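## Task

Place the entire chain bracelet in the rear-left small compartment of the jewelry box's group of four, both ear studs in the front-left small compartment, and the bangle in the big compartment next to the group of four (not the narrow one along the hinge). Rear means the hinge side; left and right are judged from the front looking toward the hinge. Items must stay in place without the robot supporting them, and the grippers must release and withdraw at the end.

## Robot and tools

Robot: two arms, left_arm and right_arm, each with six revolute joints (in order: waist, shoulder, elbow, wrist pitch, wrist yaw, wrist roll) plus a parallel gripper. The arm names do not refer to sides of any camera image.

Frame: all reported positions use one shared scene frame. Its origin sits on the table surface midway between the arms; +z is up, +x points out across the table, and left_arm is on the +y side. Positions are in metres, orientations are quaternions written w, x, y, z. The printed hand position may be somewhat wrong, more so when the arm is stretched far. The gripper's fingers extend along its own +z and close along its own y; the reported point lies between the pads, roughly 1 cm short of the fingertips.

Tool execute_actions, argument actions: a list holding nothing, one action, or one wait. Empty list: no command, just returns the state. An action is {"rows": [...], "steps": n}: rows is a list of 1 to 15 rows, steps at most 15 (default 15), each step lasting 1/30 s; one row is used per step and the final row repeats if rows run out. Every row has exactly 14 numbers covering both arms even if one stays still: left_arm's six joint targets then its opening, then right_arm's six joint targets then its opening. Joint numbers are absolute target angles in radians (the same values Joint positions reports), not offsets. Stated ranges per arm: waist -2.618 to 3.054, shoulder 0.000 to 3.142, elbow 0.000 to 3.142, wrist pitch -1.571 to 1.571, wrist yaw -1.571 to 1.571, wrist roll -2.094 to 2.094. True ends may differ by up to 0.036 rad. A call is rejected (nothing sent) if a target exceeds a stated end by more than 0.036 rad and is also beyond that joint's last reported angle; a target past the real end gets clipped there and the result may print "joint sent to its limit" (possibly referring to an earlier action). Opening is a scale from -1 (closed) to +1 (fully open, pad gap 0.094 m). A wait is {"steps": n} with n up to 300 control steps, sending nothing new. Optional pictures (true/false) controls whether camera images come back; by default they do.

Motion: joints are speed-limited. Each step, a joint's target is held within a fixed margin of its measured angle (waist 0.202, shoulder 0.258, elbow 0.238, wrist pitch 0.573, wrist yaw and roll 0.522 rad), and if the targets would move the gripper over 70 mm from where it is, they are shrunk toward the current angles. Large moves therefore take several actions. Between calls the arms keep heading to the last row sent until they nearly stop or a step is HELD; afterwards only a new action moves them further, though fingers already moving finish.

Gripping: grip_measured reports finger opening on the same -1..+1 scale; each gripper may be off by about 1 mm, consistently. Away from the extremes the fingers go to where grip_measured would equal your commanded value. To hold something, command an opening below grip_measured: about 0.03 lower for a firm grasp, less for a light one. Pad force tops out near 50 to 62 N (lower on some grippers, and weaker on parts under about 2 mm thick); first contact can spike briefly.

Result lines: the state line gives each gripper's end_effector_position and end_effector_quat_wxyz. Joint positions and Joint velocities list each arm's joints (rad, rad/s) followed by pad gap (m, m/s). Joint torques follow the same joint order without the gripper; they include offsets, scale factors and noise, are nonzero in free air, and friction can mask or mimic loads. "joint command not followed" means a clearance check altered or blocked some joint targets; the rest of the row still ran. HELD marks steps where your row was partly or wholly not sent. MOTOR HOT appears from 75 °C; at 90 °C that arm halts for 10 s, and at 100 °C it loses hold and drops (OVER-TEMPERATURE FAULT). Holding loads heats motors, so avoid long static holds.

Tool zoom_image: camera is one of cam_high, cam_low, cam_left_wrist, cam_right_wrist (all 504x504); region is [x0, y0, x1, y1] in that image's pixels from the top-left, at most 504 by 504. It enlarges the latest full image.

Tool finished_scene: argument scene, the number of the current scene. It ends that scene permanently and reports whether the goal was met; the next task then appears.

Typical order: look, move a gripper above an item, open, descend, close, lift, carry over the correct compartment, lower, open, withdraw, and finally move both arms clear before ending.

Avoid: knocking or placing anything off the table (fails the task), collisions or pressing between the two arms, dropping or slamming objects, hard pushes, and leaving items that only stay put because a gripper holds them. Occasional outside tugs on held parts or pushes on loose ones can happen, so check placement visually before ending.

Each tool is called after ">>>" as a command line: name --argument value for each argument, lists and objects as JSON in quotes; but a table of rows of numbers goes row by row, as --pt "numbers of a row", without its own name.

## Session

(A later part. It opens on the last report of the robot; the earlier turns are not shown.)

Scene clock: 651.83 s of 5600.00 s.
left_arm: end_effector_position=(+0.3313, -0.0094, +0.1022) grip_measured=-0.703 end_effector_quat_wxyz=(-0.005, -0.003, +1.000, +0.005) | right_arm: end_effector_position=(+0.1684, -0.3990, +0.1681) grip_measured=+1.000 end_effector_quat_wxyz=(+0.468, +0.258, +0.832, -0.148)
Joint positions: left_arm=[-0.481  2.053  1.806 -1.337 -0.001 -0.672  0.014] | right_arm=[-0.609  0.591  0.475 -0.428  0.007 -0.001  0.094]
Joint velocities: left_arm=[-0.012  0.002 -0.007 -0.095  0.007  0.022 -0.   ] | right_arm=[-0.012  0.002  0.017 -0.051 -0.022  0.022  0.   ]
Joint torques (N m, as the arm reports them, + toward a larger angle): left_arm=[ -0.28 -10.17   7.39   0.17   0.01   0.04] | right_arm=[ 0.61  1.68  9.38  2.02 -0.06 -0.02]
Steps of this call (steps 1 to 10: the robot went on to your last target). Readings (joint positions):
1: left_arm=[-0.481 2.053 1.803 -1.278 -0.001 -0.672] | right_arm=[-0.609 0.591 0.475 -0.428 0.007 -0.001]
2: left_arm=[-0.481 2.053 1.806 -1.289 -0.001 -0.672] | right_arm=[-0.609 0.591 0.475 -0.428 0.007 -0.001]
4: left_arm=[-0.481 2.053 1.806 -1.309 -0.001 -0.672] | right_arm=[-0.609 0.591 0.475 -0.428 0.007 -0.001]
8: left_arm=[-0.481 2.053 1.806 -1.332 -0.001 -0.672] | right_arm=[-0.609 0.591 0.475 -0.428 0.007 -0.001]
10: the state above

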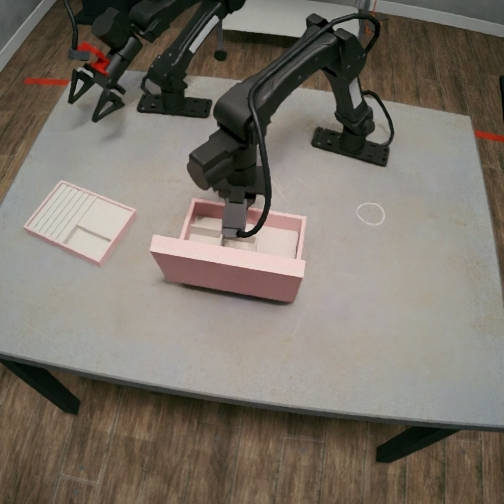

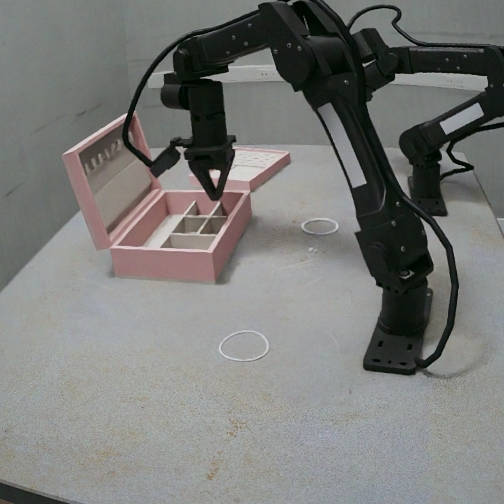

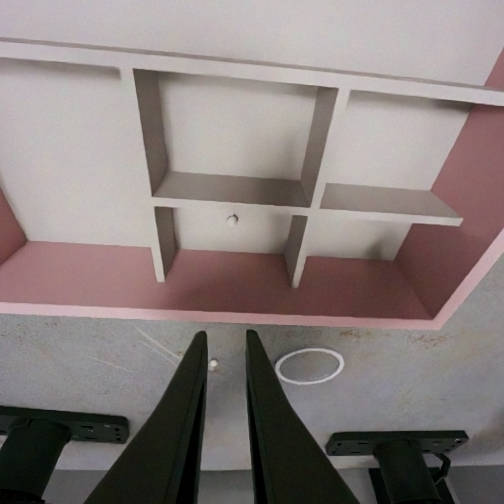

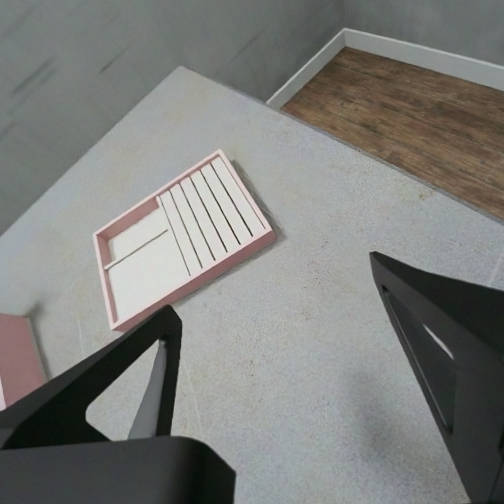

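>>> execute_actions --actions '[{"rows": [[-0.50,2.02,1.78,-1.34,0,-0.63,-0.65, -0.6,0.6,0.5,-0.4,0,0,1],[-0.52,1.985,1.735,-1.33,0,-0.59,-0.6, -0.6,0.6,0.5,-0.4,0,0,1],[-0.545,1.95,1.69,-1.32,0,-0.55,-0.57, -0.6,0.6,0.5,-0.4,0,0,1],[-0.57,1.91,1.64,-1.31,0,-0.51,-0.54, -0.6,0.6,0.5,-0.4,0,0,1],[-0.595,1.87,1.59,-1.30,0,-0.47,-0.51, -0.6,0.6,0.5,-0.4,0,0,1],[-0.62,1.83,1.54,-1.29,0,-0.43,-0.48, -0.6,0.6,0.5,-0.4,0,0,1],[-0.645,1.79,1.49,-1.275,0,-0.39,-0.45, -0.6,0.6,0.5,-0.4,0,0,1],[-0.67,1.75,1.44,-1.26,0,-0.35,-0.42, -0.6,0.6,0.5,-0.4,0,0,1],[-0.695,1.71,1.39,-1.25,0,-0.31,-0.39, -0.6,0.6,0.5,-0.4,0,0,1],[-0.72,1.67,1.34,-1.24,0,-0.27,-0.36, -0.6,0.6,0.5,-0.4,0,0,1],[-0.74,1.635,1.295,-1.23,0,-0.23,-0.36, -0.6,0.6,0.5,-0.4,0,0,1],[-0.76,1.605,1.255,-1.22,0,-0.19,-0.36, -0.6,0.6,0.5,-0.4,0,0,1],[-0.775,1.58,1.22,-1.21,0,-0.15,-0.36, -0.6,0.6,0.5,-0.4,0,0,1],[-0.785,1.56,1.19,-1.20,0,-0.11,-0.36, -0.6,0.6,0.5,-0.4,0,0,1],[-0.792,1.551,1.175,-1.195,0,-0.08,-0.36, -0.6,0.6,0.5,-0.4,0,0,1]], "steps": 15}]' --pictures false

>>> execute_actions --actions '[{"rows": [[-0.795,1.552,1.165,-1.18,0,-0.08,-0.36, -0.6,0.6,0.5,-0.4,0,0,1],[-0.795,1.555,1.15,-1.16,0,-0.08,-0.36, -0.6,0.6,0.5,-0.4,0,0,1],[-0.795,1.56,1.135,-1.14,0,-0.08,-0.36, -0.6,0.6,0.5,-0.4,0,0,1],[-0.795,1.565,1.12,-1.12,0,-0.08,-0.36, -0.6,0.6,0.5,-0.4,0,0,1],[-0.795,1.57,1.105,-1.10,0,-0.08,-0.36, -0.6,0.6,0.5,-0.4,0,0,1],[-0.795,1.576,1.09,-1.08,0,-0.08,-0.36, -0.6,0.6,0.5,-0.4,0,0,1],[-0.795,1.582,1.075,-1.06,0,-0.08,-0.36, -0.6,0.6,0.5,-0.4,0,0,1],[-0.795,1.588,1.06,-1.04,0,-0.08,-0.36, -0.6,0.6,0.5,-0.4,0,0,1],[-0.795,1.594,1.045,-1.02,0,-0.08,-0.36, -0.6,0.6,0.5,-0.4,0,0,1],[-0.795,1.60,1.03,-1.0,0,-0.08,-0.36, -0.6,0.6,0.5,-0.4,0,0,1],[-0.795,1.606,1.015,-0.98,0,-0.08,-0.36, -0.6,0.6,0.5,-0.4,0,0,1],[-0.795,1.612,1.0,-0.96,0,-0.08,-0.36, -0.6,0.6,0.5,-0.4,0,0,1],[-0.795,1.618,0.985,-0.94,0,-0.08,-0.36, -0.6,0.6,0.5,-0.4,0,0,1],[-0.795,1.623,0.972,-0.92,0,-0.08,-0.36, -0.6,0.6,0.5,-0.4,0,0,1],[-0.795,1.626,0.962,-0.9,0,-0.08,-0.36, -0.6,0.6,0.5,-0.4,0,0,1]], "steps": 15}]' --pictures false

>>> execute_actions --actions '[{"steps": 12}]'

Scene clock: 755.70 s of 5600.00 s.
left_arm: end_effector_position=(+0.1735, +0.0130, +0.1052) grip_measured=-0.363 end_effector_quat_wxyz=(-0.017, +0.355, +0.935, +0.008) | right_arm: end_effector_position=(+0.1684, -0.3990, +0.1681) grip_measured=+1.000 end_effector_quat_wxyz=(+0.468, +0.258, +0.832, -0.148)
Joint positions: left_arm=[-0.782  1.585  1.229 -1.251  0.006 -0.241  0.03 ] | right_arm=[-0.609  0.591  0.475 -0.428  0.007 -0.001  0.094]
Joint velocities: left_arm=[-0.281 -0.618 -0.847  0.125 -0.022  1.033 -0.   ] | right_arm=[ 0.007 -0.007  0.017  0.022  0.037 -0.022  0.   ]
Joint torques (N m, as the arm reports them, + toward a larger angle): left_arm=[ 0.52 -5.35  6.04  0.56 -0.04  0.04] | right_arm=[ 0.6   1.69  9.37  2.02 -0.07 -0.02]
Steps of this call (steps 1 to 30: the robot went on to your last target; steps 31 to 90: nothing new was sent; then 100.37 s passed at rest; steps 91 to 105: all 15 steps of this action). Readings (joint positions):
91: left_arm=[-0.482 2.052 1.803 -1.342 -0.001 -0.667] | right_arm=[-0.609 0.591 0.475 -0.428 0.007 -0.001]
92: left_arm=[-0.484 2.043 1.789 -1.335 -0.001 -0.655] | right_arm=[-0.609 0.591 0.475 -0.428 0.007 -0.001]
94: left_arm=[-0.503 2.001 1.722 -1.315 -0.002 -0.617] | right_arm=[-0.609 0.591 0.475 -0.428 0.007 -0.001]
98: left_arm=[-0.609 1.849 1.529 -1.294 -0.002 -0.499] | right_arm=[-0.609 0.591 0.475 -0.428 0.007 -0.001]
105: the state above

Scene clock: 756.20 s of 5600.00 s.
left_arm: end_effector_position=(+0.1641, +0.0219, +0.0402) grip_measured=-0.363 end_effector_quat_wxyz=(-0.023, +0.428, +0.903, +0.010) | right_arm: end_effector_position=(+0.1684, -0.3990, +0.1681) grip_measured=+1.000 end_effector_quat_wxyz=(+0.468, +0.258, +0.832, -0.148)
Joint positions: left_arm=[-0.793  1.613  0.991 -0.998  0.006 -0.092  0.03 ] | right_arm=[-0.609  0.591  0.475 -0.428  0.007 -0.001  0.094]
Joint velocities: left_arm=[-0.007  0.159 -0.418  0.608 -0.037  0.007 -0.   ] | right_arm=[-0.007  0.012  0.007  0.022 -0.081 -0.007  0.   ]
Joint torques (N m, as the arm reports them, + toward a larger angle): left_arm=[-0.26 -5.4   5.64  0.32 -0.05  0.08] | right_arm=[ 0.61  1.69  9.38  2.02 -0.07 -0.02]
Steps of this call (steps 1 to 15: all 15 steps of this action). Readings (joint positions):
1: left_arm=[-0.789 1.570 1.204 -1.249 0.006 -0.209] | right_arm=[-0.609 0.591 0.475 -0.428 0.007 -0.001]
2: left_arm=[-0.792 1.562 1.186 -1.243 0.006 -0.184] | right_arm=[-0.609 0.591 0.475 -0.428 0.007 -0.001]
4: left_arm=[-0.793 1.562 1.154 -1.214 0.006 -0.149] | right_arm=[-0.609 0.591 0.475 -0.428 0.007 -0.001]
8: left_arm=[-0.793 1.569 1.095 -1.139 0.006 -0.112] | right_arm=[-0.609 0.591 0.475 -0.428 0.007 -0.001]
15: the state above

Scene clock: 756.60 s of 5600.00 s.
left_arm: end_effector_position=(+0.1692, +0.0143, +0.0303) grip_measured=-0.363 end_effector_quat_wxyz=(-0.007, +0.431, +0.902, +0.000) | right_arm: end_effector_position=(+0.1684, -0.3990, +0.1681) grip_measured=+1.000 end_effector_quat_wxyz=(+0.468, +0.258, +0.832, -0.148)
Joint positions: left_arm=[-0.793  1.627  0.964 -0.92   0.006 -0.087  0.03 ] | right_arm=[-0.609  0.591  0.475 -0.428  0.007 -0.001  0.094]
Joint velocities: left_arm=[ 0.002 -0.002 -0.007  0.051  0.007  0.037  0.   ] | right_arm=[ 0.002 -0.007 -0.012 -0.125 -0.051  0.007  0.   ]
Joint torques (N m, as the arm reports them, + toward a larger angle): left_arm=[-0.19 -5.76  5.7   0.38 -0.05  0.06] | right_arm=[ 0.6   1.68  9.37  2.02 -0.07 -0.02]
Steps of this call (steps 1 to 12: the robot went on to your last target). Readings (joint positions):
1: left_arm=[-0.793 1.619 0.979 -0.982 0.006 -0.091] | right_arm=[-0.609 0.591 0.475 -0.428 0.007 -0.001]
2: left_arm=[-0.793 1.623 0.971 -0.971 0.006 -0.090] | right_arm=[-0.609 0.591 0.475 -0.428 0.007 -0.001]
4: left_arm=[-0.793 1.627 0.964 -0.955 0.006 -0.089] | right_arm=[-0.609 0.591 0.475 -0.428 0.007 -0.001]
8: left_arm=[-0.793 1.627 0.964 -0.930 0.006 -0.087] | right_arm=[-0.609 0.591 0.475 -0.428 0.007 -0.001]
12: the state above

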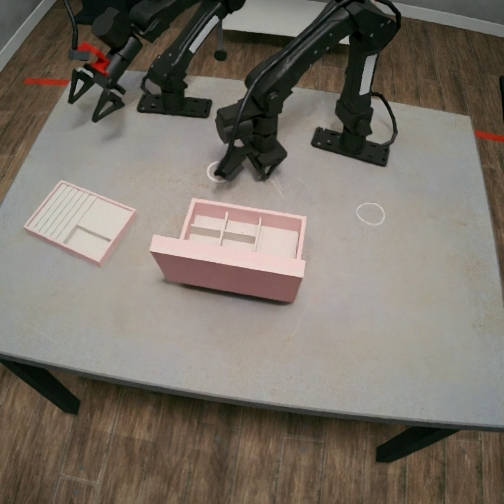

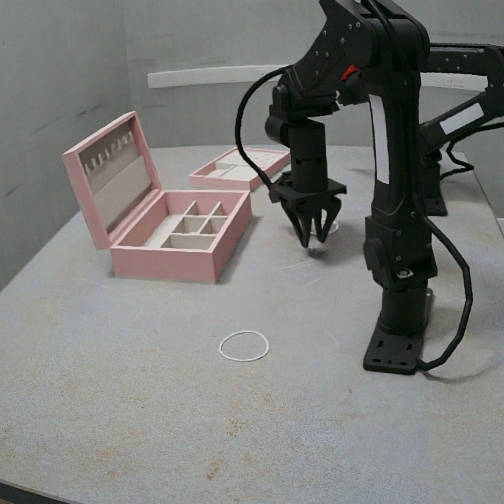

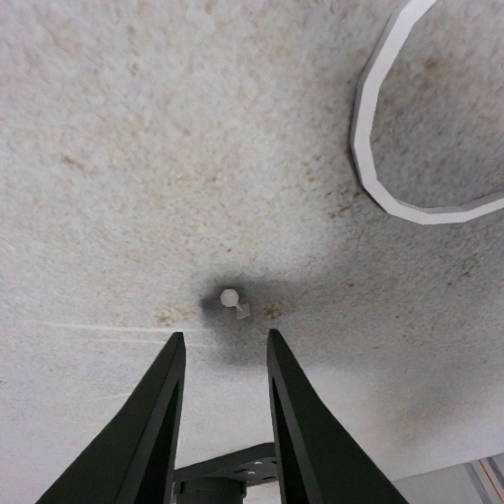

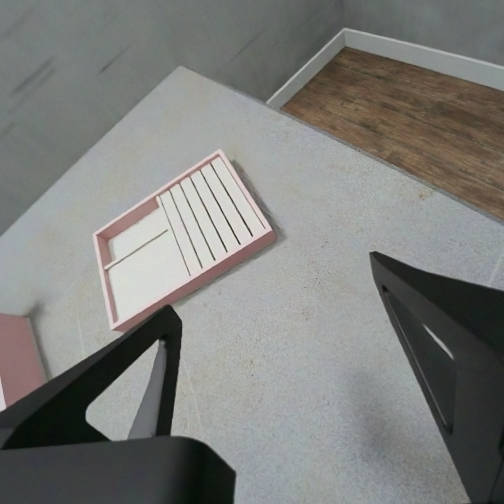

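>>> execute_actions --actions '[{"rows": [[-0.795,1.63,0.958,-0.895,0,0.3,-0.36, -0.6,0.6,0.5,-0.4,0,0,1],[-0.795,1.635,0.953,-0.885,0,0.7,-0.36, -0.6,0.6,0.5,-0.4,0,0,1],[-0.795,1.64,0.948,-0.875,0,1.2,-0.36, -0.6,0.6,0.5,-0.4,0,0,1],[-0.795,1.644,0.943,-0.862,0,1.7,-0.36, -0.6,0.6,0.5,-0.4,0,0,1],[-0.795,1.647,0.94,-0.85,0,2.05,-0.36, -0.6,0.6,0.5,-0.4,0,0,1]], "steps": 15}]' --pictures false

>>> execute_actions --actions '[{"steps": 40}]'

Scene clock: 798.17 s of 5600.00 s.
left_arm: end_effector_position=(+0.1743, +0.0089, +0.0230) grip_measured=-0.363 end_effector_quat_wxyz=(+0.007, +0.915, +0.404, +0.002) | right_arm: end_effector_position=(+0.1684, -0.3990, +0.1681) grip_measured=+1.000 end_effector_quat_wxyz=(+0.468, +0.258, +0.832, -0.148)
Joint positions: left_arm=[-0.793  1.642  0.948 -0.862 -0.     1.331  0.03 ] | right_arm=[-0.609  0.591  0.475 -0.428  0.007 -0.001  0.094]
Joint velocities: left_arm=[ 0.002 -0.002  0.007 -0.007  0.037  2.791 -0.   ] | right_arm=[-0.002  0.002 -0.012  0.022 -0.037 -0.066  0.   ]
Joint torques (N m, as the arm reports them, + toward a larger angle): left_arm=[-0.17 -5.38  5.07  0.33  0.03  0.  ] | right_arm=[ 0.62  1.69  9.38  2.02 -0.07 -0.02]
Steps of this call (steps 1 to 30: the robot went on to your last target; steps 31 to 90: nothing new was sent; then 38.07 s passed at rest; steps 91 to 105: all 15 steps of this action). Readings (joint positions):
91: left_arm=[-0.793 1.627 0.964 -0.915 0.005 -0.034] | right_arm=[-0.609 0.591 0.475 -0.428 0.007 -0.001]
92: left_arm=[-0.793 1.627 0.964 -0.913 0.004 0.058] | right_arm=[-0.609 0.591 0.475 -0.428 0.007 -0.001]
94: left_arm=[-0.793 1.628 0.963 -0.903 0.004 0.254] | right_arm=[-0.609 0.591 0.475 -0.428 0.007 -0.001]
98: left_arm=[-0.793 1.638 0.952 -0.877 0.003 0.646] | right_arm=[-0.609 0.591 0.475 -0.428 0.007 -0.001]
105: the state above

Scene clock: 799.50 s of 5600.00 s.
left_arm: end_effector_position=(+0.1767, +0.0061, +0.0231) grip_measured=-0.363 end_effector_quat_wxyz=(+0.012, +0.998, +0.060, +0.009) | right_arm: end_effector_position=(+0.1684, -0.3990, +0.1681) grip_measured=+1.000 end_effector_quat_wxyz=(+0.468, +0.258, +0.832, -0.148)
Joint positions: left_arm=[-0.793  1.642  0.948 -0.847 -0.003  2.043  0.03 ] | right_arm=[-0.609  0.591  0.475 -0.428  0.007 -0.001  0.094]
Joint velocities: left_arm=[ 0.002 -0.007 -0.007 -0.037 -0.037 -0.022  0.001] | right_arm=[ 0.002 -0.002 -0.007 -0.037  0.022  0.007  0.   ]
Joint torques (N m, as the arm reports them, + toward a larger angle): left_arm=[-0.23 -5.39  5.17  0.28  0.03  0.06] | right_arm=[ 0.61  1.67  9.38  2.02 -0.07 -0.02]
Steps of this call (steps 1 to 40: the robot went on to your last target). Readings (joint positions):
1: left_arm=[-0.793 1.642 0.948 -0.860 -0.001 1.429] | right_arm=[-0.609 0.591 0.475 -0.428 0.007 -0.001]
2: left_arm=[-0.793 1.642 0.948 -0.859 -0.001 1.527] | right_arm=[-0.609 0.591 0.475 -0.428 0.007 -0.001]
4: left_arm=[-0.793 1.642 0.948 -0.857 -0.002 1.709] | right_arm=[-0.609 0.591 0.475 -0.428 0.007 -0.001]
8: left_arm=[-0.793 1.642 0.948 -0.854 -0.003 1.908] | right_arm=[-0.609 0.591 0.475 -0.428 0.007 -0.001]
40: the state above

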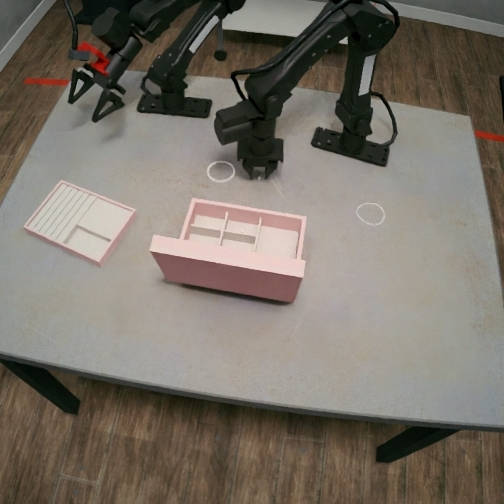

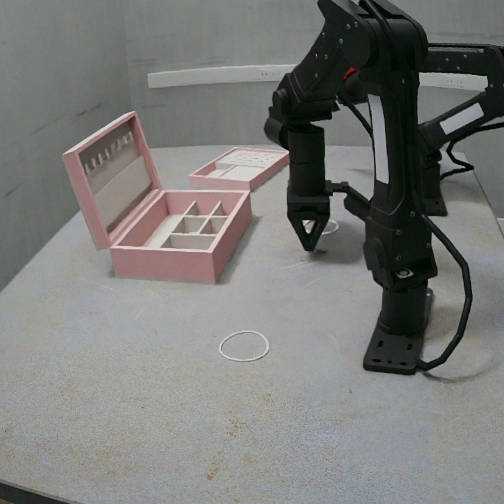

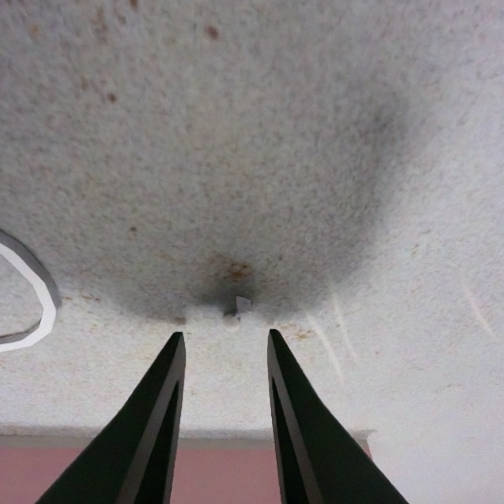

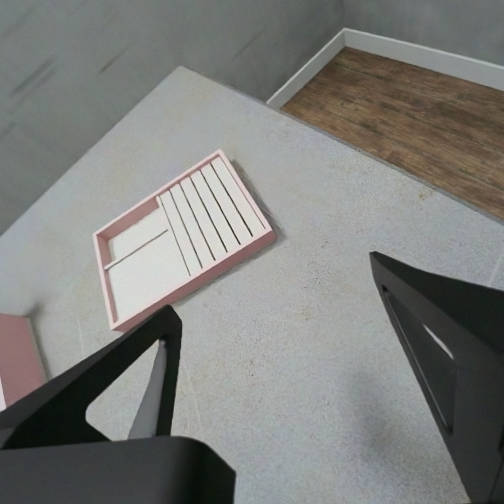

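>>> execute_actions --actions '[{"rows": [[-0.795,1.655,0.94,-0.848,0,2.05,-0.36, -0.6,0.6,0.5,-0.4,0,0,1],[-0.795,1.662,0.94,-0.846,0,2.05,-0.4, -0.6,0.6,0.5,-0.4,0,0,1],[-0.795,1.669,0.94,-0.844,0,2.05,-0.45, -0.6,0.6,0.5,-0.4,0,0,1],[-0.795,1.676,0.94,-0.842,0,2.05,-0.5, -0.6,0.6,0.5,-0.4,0,0,1],[-0.795,1.683,0.94,-0.84,0,2.05,-0.55, -0.6,0.6,0.5,-0.4,0,0,1],[-0.795,1.69,0.94,-0.838,0,2.05,-0.6, -0.6,0.6,0.5,-0.4,0,0,1]], "steps": 15}]' --pictures true

>>> zoom_image --camera "cam_left_wrist" --region '[170, 280, 290, 400]'

Scene clock: 840.33 s of 5600.00 s.
left_arm: end_effector_position=(+0.1764, +0.0066, +0.0140) grip_measured=-0.597 end_effector_quat_wxyz=(+0.002, +0.998, +0.060, +0.003) | right_arm: end_effector_position=(+0.1684, -0.3990, +0.1681) grip_measured=+1.000 end_effector_quat_wxyz=(+0.468, +0.258, +0.832, -0.148)
Joint positions: left_arm=[-0.793  1.678  0.948 -0.835 -0.003  2.044  0.019] | right_arm=[-0.609  0.591  0.475 -0.428  0.007 -0.001  0.094]
Joint velocities: left_arm=[ 0.002  0.002 -0.007  0.007  0.022  0.022 -0.001] | right_arm=[-0.002  0.002 -0.022  0.022 -0.022 -0.051  0.   ]
Joint torques (N m, as the arm reports them, + toward a larger angle): left_arm=[-0.23 -5.11  5.02  0.24  0.03  0.07] | right_arm=[ 0.61  1.68  9.38  2.02 -0.07 -0.02]
Steps of this call (steps 1 to 15: the robot went on to your last target; steps 16 to 90: nothing new was sent; then 37.33 s passed at rest; steps 91 to 105: all 15 steps of this action). Readings (joint positions):
91: left_arm=[-0.793 1.642 0.948 -0.847 -0.003 2.043] | right_arm=[-0.609 0.591 0.475 -0.428 0.007 -0.001]
92: left_arm=[-0.793 1.643 0.948 -0.847 -0.003 2.043] | right_arm=[-0.609 0.591 0.475 -0.428 0.007 -0.001]
94: left_arm=[-0.793 1.650 0.948 -0.844 -0.003 2.043] | right_arm=[-0.609 0.591 0.475 -0.428 0.007 -0.001]
98: left_arm=[-0.793 1.678 0.948 -0.839 -0.003 2.044] | right_arm=[-0.609 0.591 0.475 -0.428 0.007 -0.001]
105: the state above

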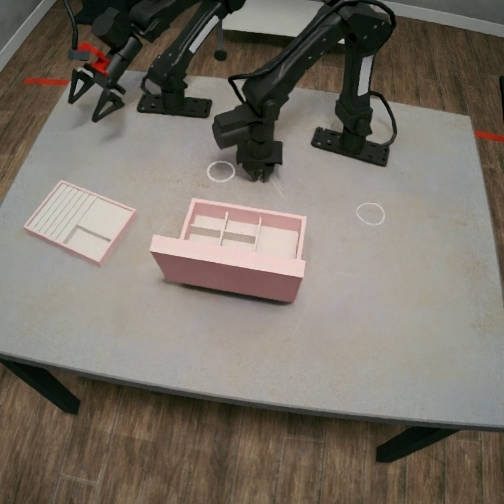

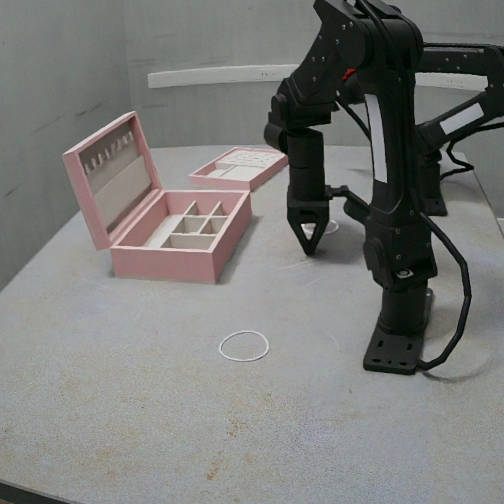

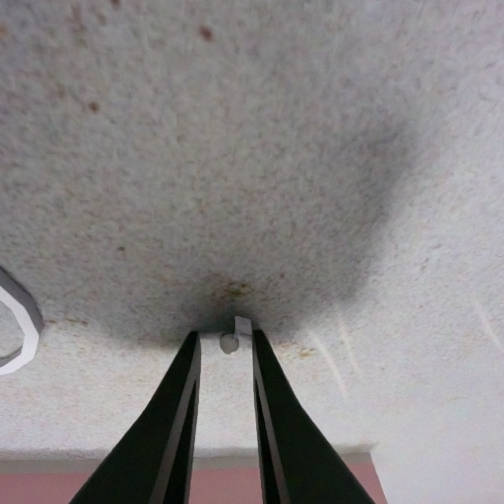

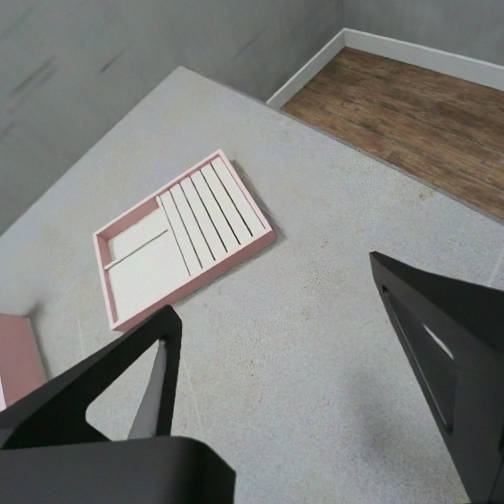

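Region (170, 280, 290, 400) of cam_left_wrist's 504x504 image, scaled by 4.200, with more detail than that image has.

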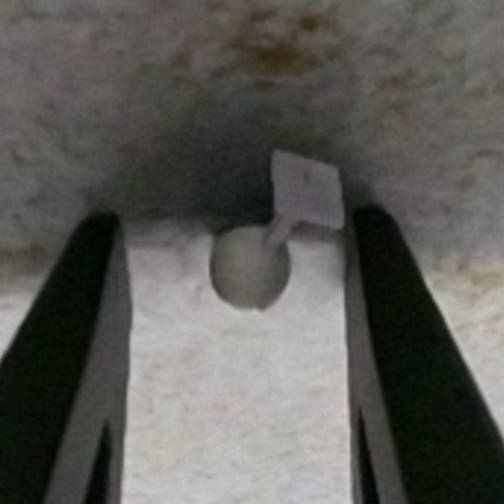

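>>> execute_actions --actions '[{"rows": [[-0.795,1.70,0.94,-0.838,0,2.05,-0.6, -0.6,0.6,0.5,-0.4,0,0,1],[-0.795,1.70,0.94,-0.838,0,2.05,-0.6, -0.6,0.6,0.5,-0.4,0,0,1],[-0.795,1.70,0.94,-0.838,0,2.05,-0.6, -0.6,0.6,0.5,-0.4,0,0,1],[-0.795,1.70,0.94,-0.838,0,2.05,-0.65, -0.6,0.6,0.5,-0.4,0,0,1],[-0.795,1.70,0.94,-0.838,0,2.05,-0.7, -0.6,0.6,0.5,-0.4,0,0,1],[-0.795,1.70,0.94,-0.838,0,2.05,-0.75, -0.6,0.6,0.5,-0.4,0,0,1],[-0.795,1.70,0.94,-0.838,0,2.05,-0.79, -0.6,0.6,0.5,-0.4,0,0,1],[-0.795,1.70,0.94,-0.838,0,2.05,-0.82, -0.6,0.6,0.5,-0.4,0,0,1],[-0.795,1.70,0.94,-0.838,0,2.05,-0.85, -0.6,0.6,0.5,-0.4,0,0,1],[-0.795,1.70,0.94,-0.838,0,2.05,-0.88, -0.6,0.6,0.5,-0.4,0,0,1],[-0.795,1.70,0.94,-0.838,0,2.05,-0.90, -0.6,0.6,0.5,-0.4,0,0,1]], "steps": 15}]' --pictures true

>>> zoom_image --camera "cam_left_wrist" --region '[170, 280, 290, 400]'

Scene clock: 855.17 s of 5600.00 s.
left_arm: end_effector_position=(+0.1776, +0.0047, +0.0140) grip_measured=-0.895 end_effector_quat_wxyz=(+0.006, +0.998, +0.060, +0.005) | right_arm: end_effector_position=(+0.1684, -0.3990, +0.1681) grip_measured=+1.000 end_effector_quat_wxyz=(+0.468, +0.258, +0.832, -0.148)
Joint positions: left_arm=[-0.793  1.678  0.948 -0.826 -0.003  2.044  0.005] | right_arm=[-0.609  0.591  0.475 -0.428  0.007 -0.001  0.094]
Joint velocities: left_arm=[-0.012 -0.002 -0.007 -0.007 -0.066 -0.051  0.001] | right_arm=[-0.002  0.022 -0.017  0.037  0.022 -0.007  0.   ]
Joint torques (N m, as the arm reports them, + toward a larger angle): left_arm=[-0.22 -4.35  5.04  0.19  0.03  0.06] | right_arm=[ 0.6   1.69  9.37  2.02 -0.07 -0.02]
Steps of this call (steps 1 to 15: the robot went on to your last target; steps 16 to 90: nothing new was sent; then 11.33 s passed at rest; steps 91 to 105: all 15 steps of this action). Readings (joint positions):
91: left_arm=[-0.793 1.678 0.948 -0.835 -0.003 2.044] | right_arm=[-0.609 0.591 0.475 -0.428 0.007 -0.001]
92: left_arm=[-0.793 1.678 0.948 -0.835 -0.003 2.044] | right_arm=[-0.609 0.591 0.475 -0.428 0.007 -0.001]
94: left_arm=[-0.793 1.678 0.948 -0.834 -0.003 2.044] | right_arm=[-0.609 0.591 0.475 -0.428 0.007 -0.001]
98: left_arm=[-0.793 1.678 0.948 -0.828 -0.003 2.044] | right_arm=[-0.609 0.591 0.475 -0.428 0.007 -0.001]
105: the state above

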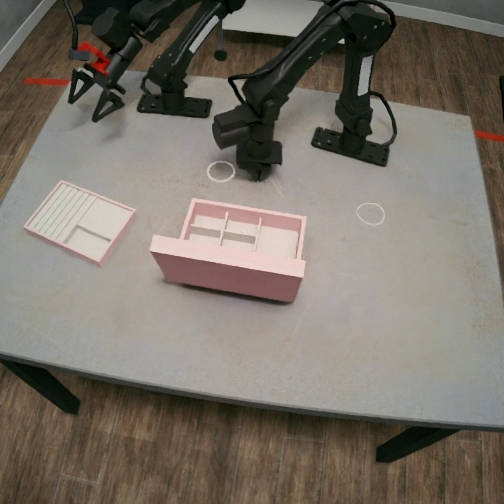

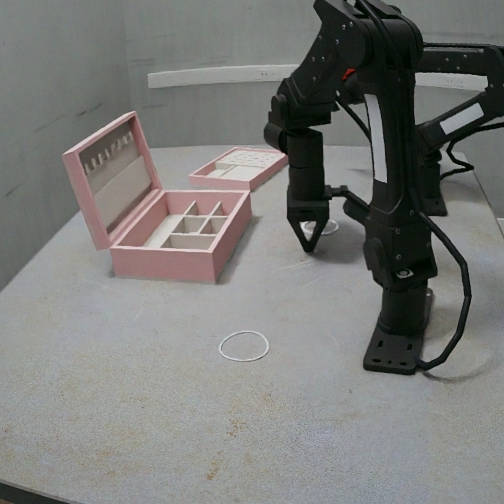

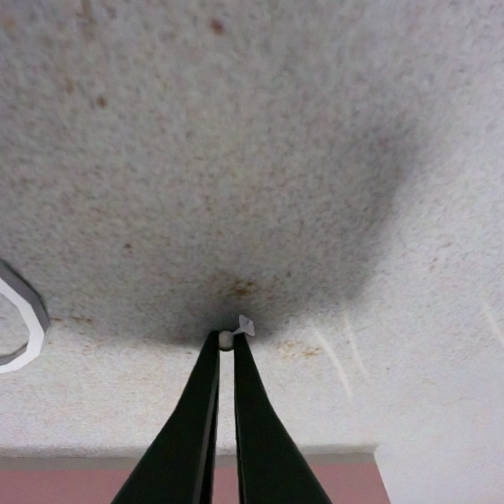

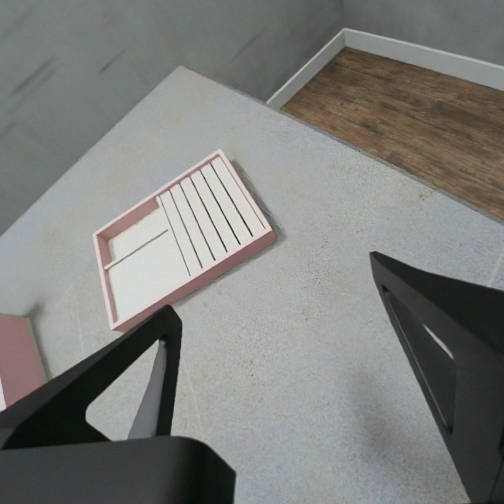

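Region (170, 280, 290, 400) of cam_left_wrist's 504x504 image, scaled by 4.200, with more detail than that image has.

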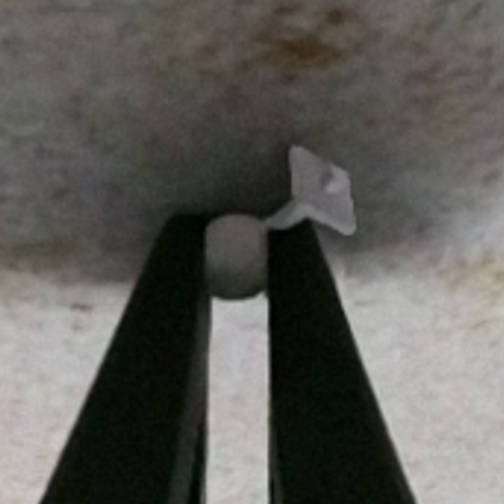

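>>> execute_actions --actions '[{"rows": [[-0.795,1.685,0.94,-0.838,0,2.05,-0.92, -0.6,0.6,0.5,-0.4,0,0,1],[-0.795,1.685,0.94,-0.838,0,2.05,-0.94, -0.6,0.6,0.5,-0.4,0,0,1],[-0.795,1.685,0.94,-0.838,0,2.05,-0.95, -0.6,0.6,0.5,-0.4,0,0,1],[-0.795,1.685,0.94,-0.838,0,2.05,-0.96, -0.6,0.6,0.5,-0.4,0,0,1],[-0.795,1.685,0.94,-0.838,0,2.05,-0.97, -0.6,0.6,0.5,-0.4,0,0,1],[-0.795,1.685,0.94,-0.838,0,2.05,-0.98, -0.6,0.6,0.5,-0.4,0,0,1],[-0.795,1.685,0.94,-0.838,0,2.05,-0.98, -0.6,0.6,0.5,-0.4,0,0,1],[-0.795,1.685,0.94,-0.838,0,2.05,-0.98, -0.6,0.6,0.5,-0.4,0,0,1],[-0.795,1.685,0.94,-0.838,0,2.05,-0.98, -0.6,0.6,0.5,-0.4,0,0,1],[-0.795,1.685,0.94,-0.838,0,2.05,-0.98, -0.6,0.6,0.5,-0.4,0,0,1],[-0.795,1.67,0.95,-0.85,0,2.05,-0.98, -0.6,0.6,0.5,-0.4,0,0,1],[-0.795,1.655,0.96,-0.87,0,2.05,-0.98, -0.6,0.6,0.5,-0.4,0,0,1],[-0.795,1.64,0.97,-0.89,0,2.05,-0.98, -0.6,0.6,0.5,-0.4,0,0,1],[-0.795,1.625,0.98,-0.91,0,2.05,-0.98, -0.6,0.6,0.5,-0.4,0,0,1],[-0.795,1.61,0.99,-0.93,0,2.05,-0.98, -0.6,0.6,0.5,-0.4,0,0,1]], "steps": 15}]' --pictures false

>>> execute_actions --actions '[{"steps": 10}]'

>>> zoom_image --camera "cam_left_wrist" --region '[170, 280, 290, 400]'

Scene clock: 872.70 s of 5600.00 s.
left_arm: end_effector_position=(+0.1751, +0.0086, +0.0186) grip_measured=-0.963 end_effector_quat_wxyz=(+0.001, +0.998, +0.060, +0.003) | right_arm: end_effector_position=(+0.1684, -0.3990, +0.1681) grip_measured=+1.000 end_effector_quat_wxyz=(+0.468, +0.258, +0.832, -0.148)
Joint positions: left_arm=[-0.793  1.661  0.95  -0.855 -0.003  2.044  0.002] | right_arm=[-0.609  0.591  0.475 -0.428  0.007 -0.001  0.094]
Joint velocities: left_arm=[-0.002 -0.3    0.081 -0.505  0.007  0.022  0.   ] | right_arm=[ 0.002  0.002 -0.007  0.081  0.007 -0.037  0.   ]
Joint torques (N m, as the arm reports them, + toward a larger angle): left_arm=[-0.24 -8.57  8.53  0.21  0.02  0.04] | right_arm=[ 0.61  1.69  9.37  2.02 -0.07 -0.02]
Steps of this call (steps 1 to 15: the robot went on to your last target; steps 16 to 90: nothing new was sent; then 14.03 s passed at rest; steps 91 to 105: all 15 steps of this action). Readings (joint positions):
91: left_arm=[-0.793 1.678 0.948 -0.826 -0.003 2.044] | right_arm=[-0.609 0.591 0.475 -0.428 0.007 -0.001]
92: left_arm=[-0.793 1.678 0.948 -0.826 -0.003 2.044] | right_arm=[-0.609 0.591 0.475 -0.428 0.007 -0.001]
94: left_arm=[-0.793 1.678 0.948 -0.826 -0.003 2.044] | right_arm=[-0.609 0.591 0.475 -0.428 0.007 -0.001]
98: left_arm=[-0.793 1.678 0.948 -0.826 -0.003 2.044] | right_arm=[-0.609 0.591 0.475 -0.428 0.007 -0.001]
105: the state above

Scene clock: 873.03 s of 5600.00 s.
left_arm: end_effector_position=(+0.1754, +0.0081, +0.0343) grip_measured=-0.963 end_effector_quat_wxyz=(+0.009, +0.998, +0.060, +0.007) | right_arm: end_effector_position=(+0.1684, -0.3990, +0.1681) grip_measured=+1.000 end_effector_quat_wxyz=(+0.468, +0.258, +0.832, -0.148)
Joint positions: left_arm=[-0.793  1.621  0.975 -0.902 -0.003  2.044  0.002] | right_arm=[-0.609  0.591  0.475 -0.428  0.007 -0.001  0.094]
Joint velocities: left_arm=[-0.007  0.027 -0.007 -0.081  0.051  0.022 -0.001] | right_arm=[ 0.002 -0.012 -0.012  0.051 -0.037 -0.066  0.   ]
Joint torques (N m, as the arm reports them, + toward a larger angle): left_arm=[-0.23 -6.57  7.16  0.1   0.04  0.06] | right_arm=[ 0.6   1.7   9.38  2.02 -0.07 -0.02]
Steps of this call (steps 1 to 10: the robot went on to your last target). Readings (joint positions):
1: left_arm=[-0.793 1.650 0.955 -0.869 -0.003 2.044] | right_arm=[-0.609 0.591 0.475 -0.428 0.007 -0.001]
2: left_arm=[-0.793 1.639 0.960 -0.879 -0.003 2.044] | right_arm=[-0.609 0.591 0.475 -0.428 0.007 -0.001]
4: left_arm=[-0.793 1.625 0.970 -0.891 -0.003 2.044] | right_arm=[-0.609 0.591 0.475 -0.428 0.007 -0.001]
8: left_arm=[-0.793 1.621 0.975 -0.898 -0.003 2.044] | right_arm=[-0.609 0.591 0.475 -0.428 0.007 -0.001]
10: the state above

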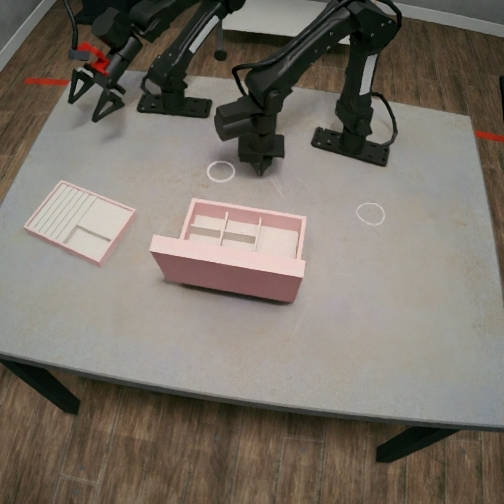

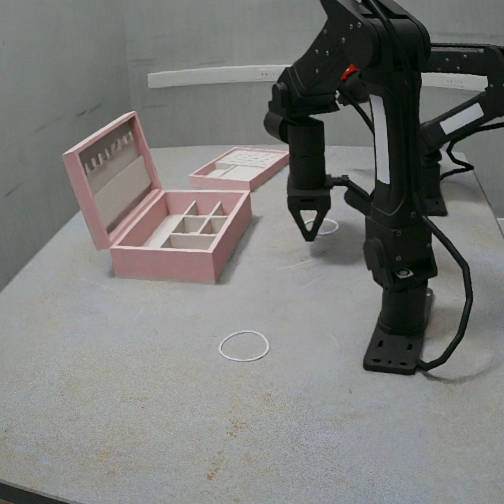

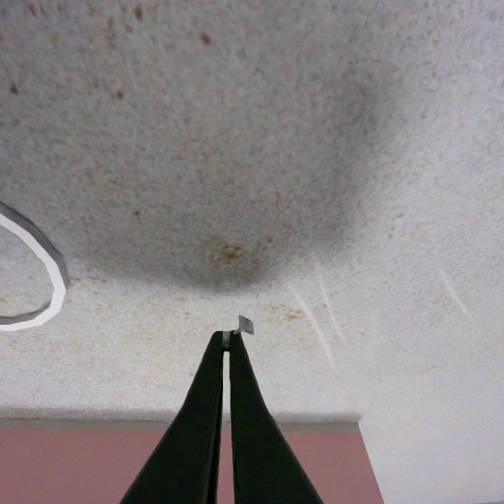

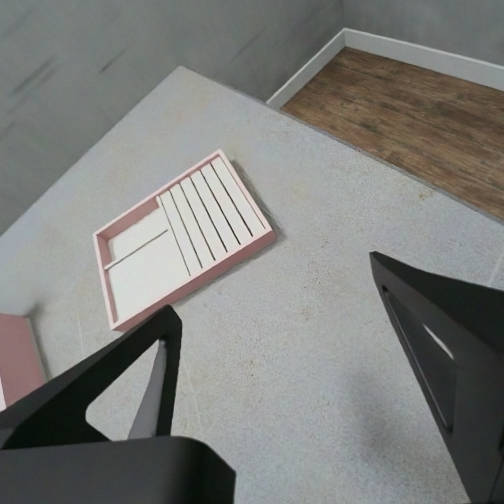

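Region (170, 280, 290, 400) of cam_left_wrist's 504x504 image, scaled by 4.200, with more detail than that image has.

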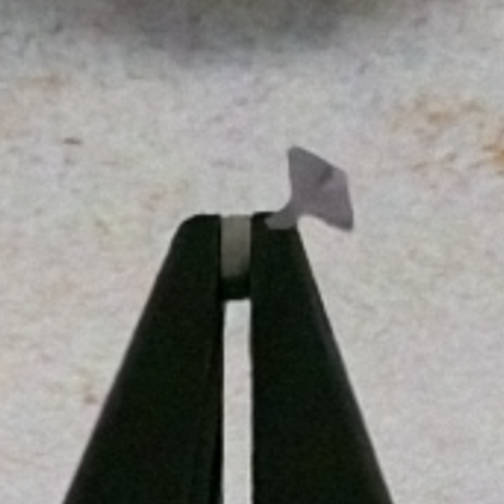

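>>> execute_actions --actions '[{"rows": [[-0.795,1.605,1.005,-0.95,0,1.9,-0.98, -0.6,0.6,0.5,-0.4,0,0,1],[-0.795,1.60,1.02,-0.975,0,1.8,-0.98, -0.6,0.6,0.5,-0.4,0,0,1],[-0.795,1.595,1.035,-1.0,0,1.7,-0.98, -0.6,0.6,0.5,-0.4,0,0,1],[-0.795,1.59,1.05,-1.02,0,1.6,-0.98, -0.6,0.6,0.5,-0.4,0,0,1],[-0.795,1.585,1.065,-1.04,0,1.5,-0.98, -0.6,0.6,0.5,-0.4,0,0,1],[-0.795,1.58,1.08,-1.06,0,1.4,-0.98, -0.6,0.6,0.5,-0.4,0,0,1],[-0.795,1.575,1.095,-1.08,0,1.3,-0.98, -0.6,0.6,0.5,-0.4,0,0,1],[-0.795,1.57,1.11,-1.10,0,1.2,-0.98, -0.6,0.6,0.5,-0.4,0,0,1],[-0.795,1.565,1.125,-1.12,0,1.1,-0.98, -0.6,0.6,0.5,-0.4,0,0,1],[-0.795,1.56,1.14,-1.14,0,1.0,-0.98, -0.6,0.6,0.5,-0.4,0,0,1],[-0.795,1.557,1.155,-1.16,0,0.9,-0.98, -0.6,0.6,0.5,-0.4,0,0,1],[-0.795,1.554,1.17,-1.18,0,0.8,-0.98, -0.6,0.6,0.5,-0.4,0,0,1],[-0.795,1.551,1.185,-1.195,0,0.7,-0.98, -0.6,0.6,0.5,-0.4,0,0,1],[-0.795,1.551,1.195,-1.205,0,0.6,-0.98, -0.6,0.6,0.5,-0.4,0,0,1],[-0.795,1.551,1.20,-1.21,0,0.5,-0.98, -0.6,0.6,0.5,-0.4,0,0,1]], "steps": 15}]' --pictures false

>>> execute_actions --actions '[{"rows": [[-0.78,1.575,1.235,-1.22,0,0.4,-0.98, -0.6,0.6,0.5,-0.4,0,0,1],[-0.76,1.605,1.275,-1.23,0,0.3,-0.98, -0.6,0.6,0.5,-0.4,0,0,1],[-0.74,1.64,1.32,-1.24,0,0.2,-0.98, -0.6,0.6,0.5,-0.4,0,0,1],[-0.72,1.675,1.365,-1.25,0,0.1,-0.98, -0.6,0.6,0.5,-0.4,0,0,1],[-0.70,1.71,1.41,-1.26,0,0.0,-0.98, -0.6,0.6,0.5,-0.4,0,0,1],[-0.68,1.75,1.455,-1.27,0,-0.1,-0.98, -0.6,0.6,0.5,-0.4,0,0,1],[-0.66,1.79,1.50,-1.28,0,-0.2,-0.98, -0.6,0.6,0.5,-0.4,0,0,1],[-0.64,1.83,1.55,-1.29,0,-0.3,-0.98, -0.6,0.6,0.5,-0.4,0,0,1],[-0.62,1.87,1.60,-1.295,0,-0.4,-0.98, -0.6,0.6,0.5,-0.4,0,0,1],[-0.60,1.905,1.645,-1.30,0,-0.48,-0.98, -0.6,0.6,0.5,-0.4,0,0,1],[-0.58,1.94,1.69,-1.305,0,-0.55,-0.98, -0.6,0.6,0.5,-0.4,0,0,1],[-0.56,1.97,1.73,-1.31,0,-0.61,-0.98, -0.6,0.6,0.5,-0.4,0,0,1],[-0.545,1.995,1.765,-1.315,0,-0.66,-0.98, -0.6,0.6,0.5,-0.4,0,0,1],[-0.53,2.015,1.79,-1.32,0,-0.69,-0.98, -0.6,0.6,0.5,-0.4,0,0,1],[-0.522,2.03,1.805,-1.32,0,-0.705,-0.98, -0.6,0.6,0.5,-0.4,0,0,1]], "steps": 15}]' --pictures false

>>> execute_actions --actions '[{"steps": 20}]'

Scene clock: 918.73 s of 5600.00 s.
left_arm: end_effector_position=(+0.1793, +0.0028, +0.0936) grip_measured=-0.963 end_effector_quat_wxyz=(+0.017, +0.812, +0.583, +0.002) | right_arm: end_effector_position=(+0.1684, -0.3990, +0.1681) grip_measured=+1.000 end_effector_quat_wxyz=(+0.468, +0.258, +0.832, -0.148)
Joint positions: left_arm=[-0.793  1.569  1.167 -1.134 -0.005  0.92   0.002] | right_arm=[-0.609  0.591  0.475 -0.428  0.007 -0.001  0.094]
Joint velocities: left_arm=[ 0.007 -0.076  0.33  -0.374  0.022 -2.762 -0.   ] | right_arm=[ 0.017  0.007 -0.002 -0.037 -0.081 -0.007  0.   ]
Joint torques (N m, as the arm reports them, + toward a larger angle): left_arm=[-0.38 -6.67  7.51  0.18  0.07  0.03] | right_arm=[ 0.6   1.68  9.38  2.01 -0.07 -0.01]
Steps of this call (steps 1 to 30: the robot went on to your last target; steps 31 to 90: nothing new was sent; then 42.20 s passed at rest; steps 91 to 105: all 15 steps of this action). Readings (joint positions):
91: left_arm=[-0.793 1.621 0.976 -0.911 -0.003 2.025] | right_arm=[-0.609 0.591 0.475 -0.428 0.007 -0.001]
92: left_arm=[-0.793 1.621 0.980 -0.920 -0.003 1.987] | right_arm=[-0.609 0.591 0.475 -0.428 0.007 -0.001]
94: left_arm=[-0.793 1.620 0.999 -0.948 -0.004 1.876] | right_arm=[-0.609 0.591 0.475 -0.428 0.007 -0.001]
98: left_arm=[-0.793 1.603 1.060 -1.011 -0.005 1.569] | right_arm=[-0.609 0.591 0.475 -0.428 0.007 -0.001]
105: the state above

Scene clock: 919.23 s of 5600.00 s.
left_arm: end_effector_position=(+0.3143, -0.0298, +0.1062) grip_measured=-0.963 end_effector_quat_wxyz=(+0.016, +0.141, +0.990, -0.010) | right_arm: end_effector_position=(+0.1684, -0.3990, +0.1681) grip_measured=+1.000 end_effector_quat_wxyz=(+0.468, +0.258, +0.832, -0.148)
Joint positions: left_arm=[-0.549  2.001  1.744 -1.277 -0.001 -0.451  0.002] | right_arm=[-0.609  0.591  0.475 -0.428  0.007 -0.001  0.094]
Joint velocities: left_arm=[ 0.462  0.642  0.745 -0.037 -0.022 -1.663 -0.   ] | right_arm=[-0.002 -0.007 -0.012 -0.022 -0.022  0.051  0.   ]
Joint torques (N m, as the arm reports them, + toward a larger angle): left_arm=[ -0.24 -10.44   7.78  -0.01   0.02  -0.03] | right_arm=[ 0.61  1.7   9.37  2.02 -0.07 -0.02]
Steps of this call (steps 1 to 15: all 15 steps of this action). Readings (joint positions):
1: left_arm=[-0.793 1.568 1.180 -1.150 -0.005 0.822] | right_arm=[-0.609 0.591 0.475 -0.428 0.007 -0.001]
2: left_arm=[-0.790 1.573 1.200 -1.170 -0.004 0.725] | right_arm=[-0.609 0.591 0.475 -0.428 0.007 -0.001]
4: left_arm=[-0.770 1.607 1.268 -1.212 -0.003 0.531] | right_arm=[-0.609 0.591 0.475 -0.428 0.007 -0.001]
8: left_arm=[-0.690 1.745 1.455 -1.250 -0.002 0.141] | right_arm=[-0.609 0.591 0.475 -0.428 0.007 -0.001]
15: the state above

Scene clock: 919.90 s of 5600.00 s.
left_arm: end_effector_position=(+0.3229, -0.0197, +0.1021) grip_measured=-0.963 end_effector_quat_wxyz=(+0.001, +0.002, +1.000, -0.000) | right_arm: end_effector_position=(+0.1684, -0.3990, +0.1681) grip_measured=+1.000 end_effector_quat_wxyz=(+0.468, +0.258, +0.832, -0.148)
Joint positions: left_arm=[-0.515  2.037  1.781 -1.313 -0.    -0.695  0.002] | right_arm=[-0.609  0.591  0.475 -0.428  0.007 -0.001  0.094]
Joint velocities: left_arm=[-0.002  0.002  0.007 -0.037 -0.007  0.007  0.001] | right_arm=[ 0.002  0.007  0.002 -0.037 -0.022 -0.037  0.   ]
Joint torques (N m, as the arm reports them, + toward a larger angle): left_arm=[ -0.63 -10.3    8.22   0.19   0.01  -0.06] | right_arm=[ 0.61  1.69  9.37  2.02 -0.07 -0.02]
Steps of this call (steps 1 to 20: the robot went on to your last target). Readings (joint positions):
1: left_arm=[-0.534 2.019 1.763 -1.278 -0.001 -0.501] | right_arm=[-0.609 0.591 0.475 -0.428 0.007 -0.001]
2: left_arm=[-0.523 2.030 1.772 -1.278 -0.001 -0.541] | right_arm=[-0.609 0.591 0.475 -0.428 0.007 -0.001]
4: left_arm=[-0.512 2.037 1.776 -1.286 -0.001 -0.599] | right_arm=[-0.609 0.591 0.475 -0.428 0.007 -0.001]
8: left_arm=[-0.514 2.037 1.779 -1.304 -0.001 -0.658] | right_arm=[-0.609 0.591 0.475 -0.428 0.007 -0.001]
20: the state above

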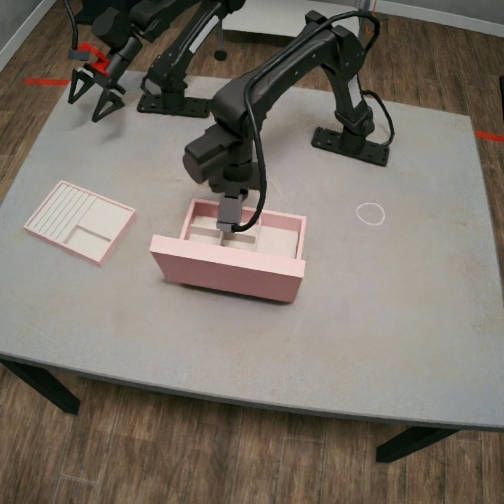

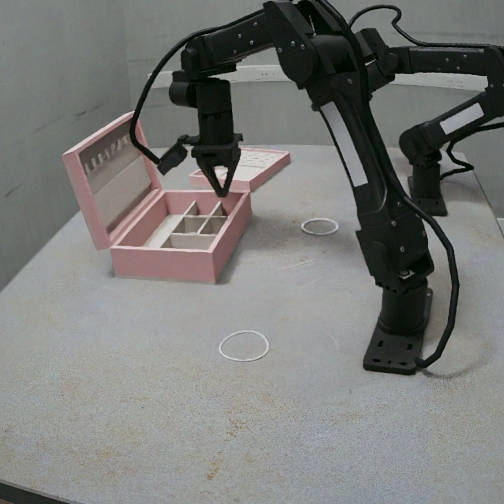

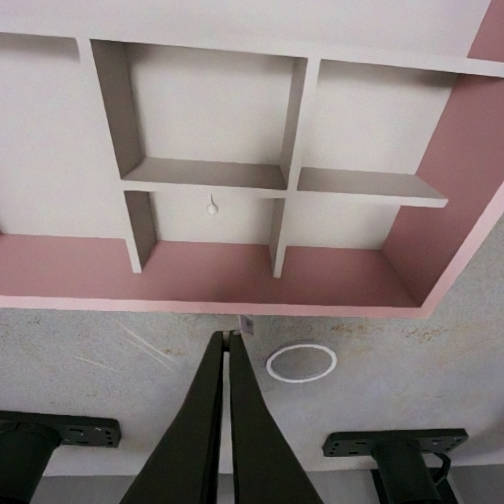

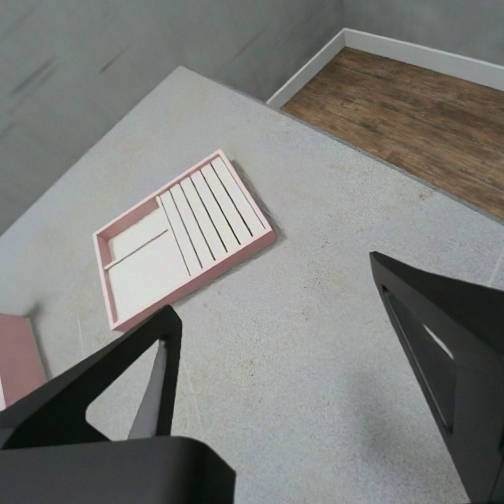

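>>> execute_actions --actions '[{"rows": [[-0.515,2.03,1.78,-1.30,0,-0.70,-0.98, -0.6,0.6,0.5,-0.4,0,0,1],[-0.515,2.03,1.76,-1.28,0,-0.70,-0.98, -0.6,0.6,0.5,-0.4,0,0,1],[-0.515,2.03,1.74,-1.255,0,-0.70,-0.98, -0.6,0.6,0.5,-0.4,0,0,1],[-0.515,2.03,1.72,-1.23,0,-0.70,-0.98, -0.6,0.6,0.5,-0.4,0,0,1],[-0.515,2.03,1.695,-1.205,0,-0.70,-0.98, -0.6,0.6,0.5,-0.4,0,0,1],[-0.515,2.03,1.67,-1.18,0,-0.70,-0.98, -0.6,0.6,0.5,-0.4,0,0,1],[-0.515,2.03,1.645,-1.155,0,-0.70,-0.98, -0.6,0.6,0.5,-0.4,0,0,1],[-0.515,2.03,1.62,-1.13,0,-0.70,-0.98, -0.6,0.6,0.5,-0.4,0,0,1],[-0.515,2.03,1.595,-1.105,0,-0.70,-0.98, -0.6,0.6,0.5,-0.4,0,0,1],[-0.515,2.03,1.575,-1.08,0,-0.70,-0.98, -0.6,0.6,0.5,-0.4,0,0,1],[-0.515,2.03,1.555,-1.06,0,-0.70,-0.98, -0.6,0.6,0.5,-0.4,0,0,1],[-0.515,2.03,1.54,-1.04,0,-0.70,-0.98, -0.6,0.6,0.5,-0.4,0,0,1],[-0.515,2.03,1.525,-1.025,0,-0.70,-0.98, -0.6,0.6,0.5,-0.4,0,0,1],[-0.515,2.03,1.513,-1.012,0,-0.70,-0.98, -0.6,0.6,0.5,-0.4,0,0,1],[-0.515,2.03,1.503,-1.005,0,-0.70,-0.98, -0.6,0.6,0.5,-0.4,0,0,1]], "steps": 15}]' --pictures false

>>> execute_actions --actions '[{"steps": 15}]'

Scene clock: 956.03 s of 5600.00 s.
left_arm: end_effector_position=(+0.3278, -0.0176, +0.0444) grip_measured=-0.963 end_effector_quat_wxyz=(+0.022, -0.001, +1.000, -0.006) | right_arm: end_effector_position=(+0.1684, -0.3990, +0.1681) grip_measured=+1.000 end_effector_quat_wxyz=(+0.468, +0.258, +0.832, -0.148)
Joint positions: left_arm=[-0.511  2.037  1.549 -1.04  -0.019 -0.698  0.002] | right_arm=[-0.609  0.591  0.475 -0.428  0.007 -0.001  0.094]
Joint velocities: left_arm=[ 0.007 -0.012 -0.344  0.623 -0.066 -0.022 -0.001] | right_arm=[-0.012  0.007 -0.002  0.125 -0.022 -0.037  0.   ]
Joint torques (N m, as the arm reports them, + toward a larger angle): left_arm=[ -0.24 -10.19   4.16  -0.17   0.28  -0.01] | right_arm=[ 0.61  1.68  9.37  2.02 -0.07 -0.02]
Steps of this call (steps 1 to 15: the robot went on to your last target; steps 16 to 90: nothing new was sent; then 32.63 s passed at rest; steps 91 to 105: all 15 steps of this action). Readings (joint positions):
91: left_arm=[-0.515 2.037 1.781 -1.314 -0.000 -0.698] | right_arm=[-0.609 0.591 0.475 -0.428 0.007 -0.001]
92: left_arm=[-0.515 2.037 1.779 -1.311 -0.000 -0.698] | right_arm=[-0.609 0.591 0.475 -0.428 0.007 -0.001]
94: left_arm=[-0.515 2.037 1.764 -1.291 -0.000 -0.698] | right_arm=[-0.609 0.591 0.475 -0.428 0.007 -0.001]
98: left_arm=[-0.515 2.037 1.676 -1.218 -0.000 -0.698] | right_arm=[-0.609 0.591 0.475 -0.428 0.007 -0.001]
105: the state above

Scene clock: 956.53 s of 5600.00 s.
left_arm: end_effector_position=(+0.3320, -0.0205, +0.0385) grip_measured=-0.963 end_effector_quat_wxyz=(+0.033, -0.001, +0.999, -0.014) | right_arm: end_effector_position=(+0.1684, -0.3990, +0.1681) grip_measured=+1.000 end_effector_quat_wxyz=(+0.468, +0.258, +0.832, -0.148)
Joint positions: left_arm=[-0.511  2.037  1.523 -0.988 -0.021 -0.698  0.002] | right_arm=[-0.609  0.591  0.475 -0.428  0.007 -0.001  0.094]
Joint velocities: left_arm=[ 0.002 -0.002  0.007 -0.022  0.007  0.022 -0.   ] | right_arm=[ 0.007  0.002 -0.022 -0.007 -0.037  0.066  0.   ]
Joint torques (N m, as the arm reports them, + toward a larger angle): left_arm=[ -0.41 -10.22   4.7    0.22   0.19  -0.02] | right_arm=[ 0.61  1.68  9.39  2.02 -0.06 -0.02]
Steps of this call (steps 1 to 15: the robot went on to your last target). Readings (joint positions):
1: left_arm=[-0.511 2.037 1.540 -1.023 -0.020 -0.698] | right_arm=[-0.609 0.591 0.475 -0.428 0.007 -0.001]
2: left_arm=[-0.511 2.037 1.534 -1.011 -0.021 -0.698] | right_arm=[-0.609 0.591 0.475 -0.428 0.007 -0.001]
4: left_arm=[-0.511 2.037 1.527 -0.998 -0.021 -0.698] | right_arm=[-0.609 0.591 0.475 -0.428 0.007 -0.001]
8: left_arm=[-0.511 2.037 1.524 -0.990 -0.021 -0.698] | right_arm=[-0.609 0.591 0.475 -0.428 0.007 -0.001]
15: the state above

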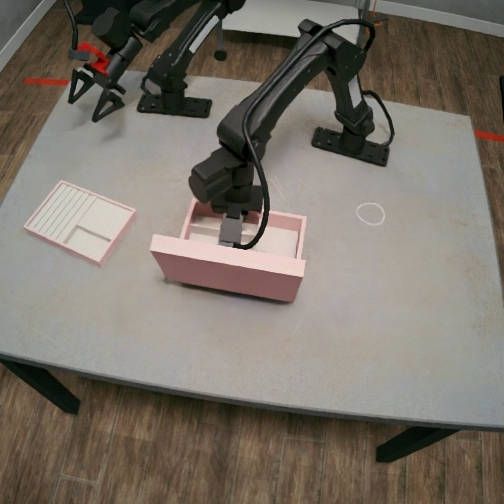

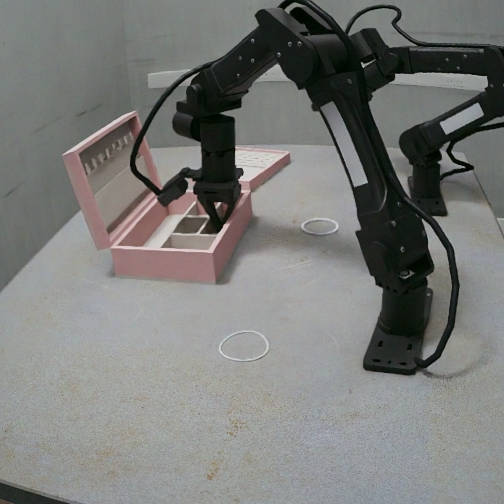

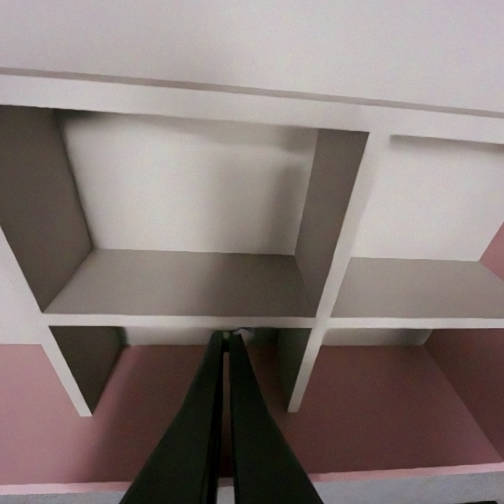

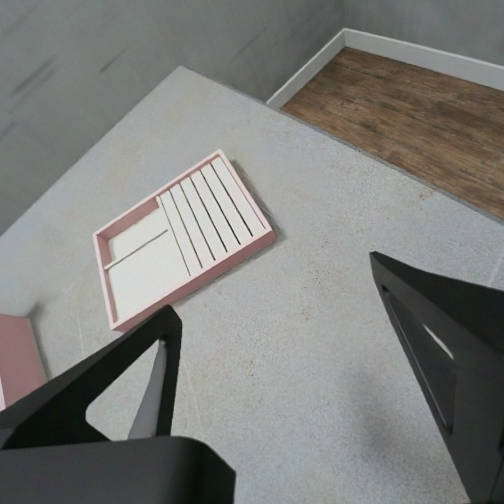

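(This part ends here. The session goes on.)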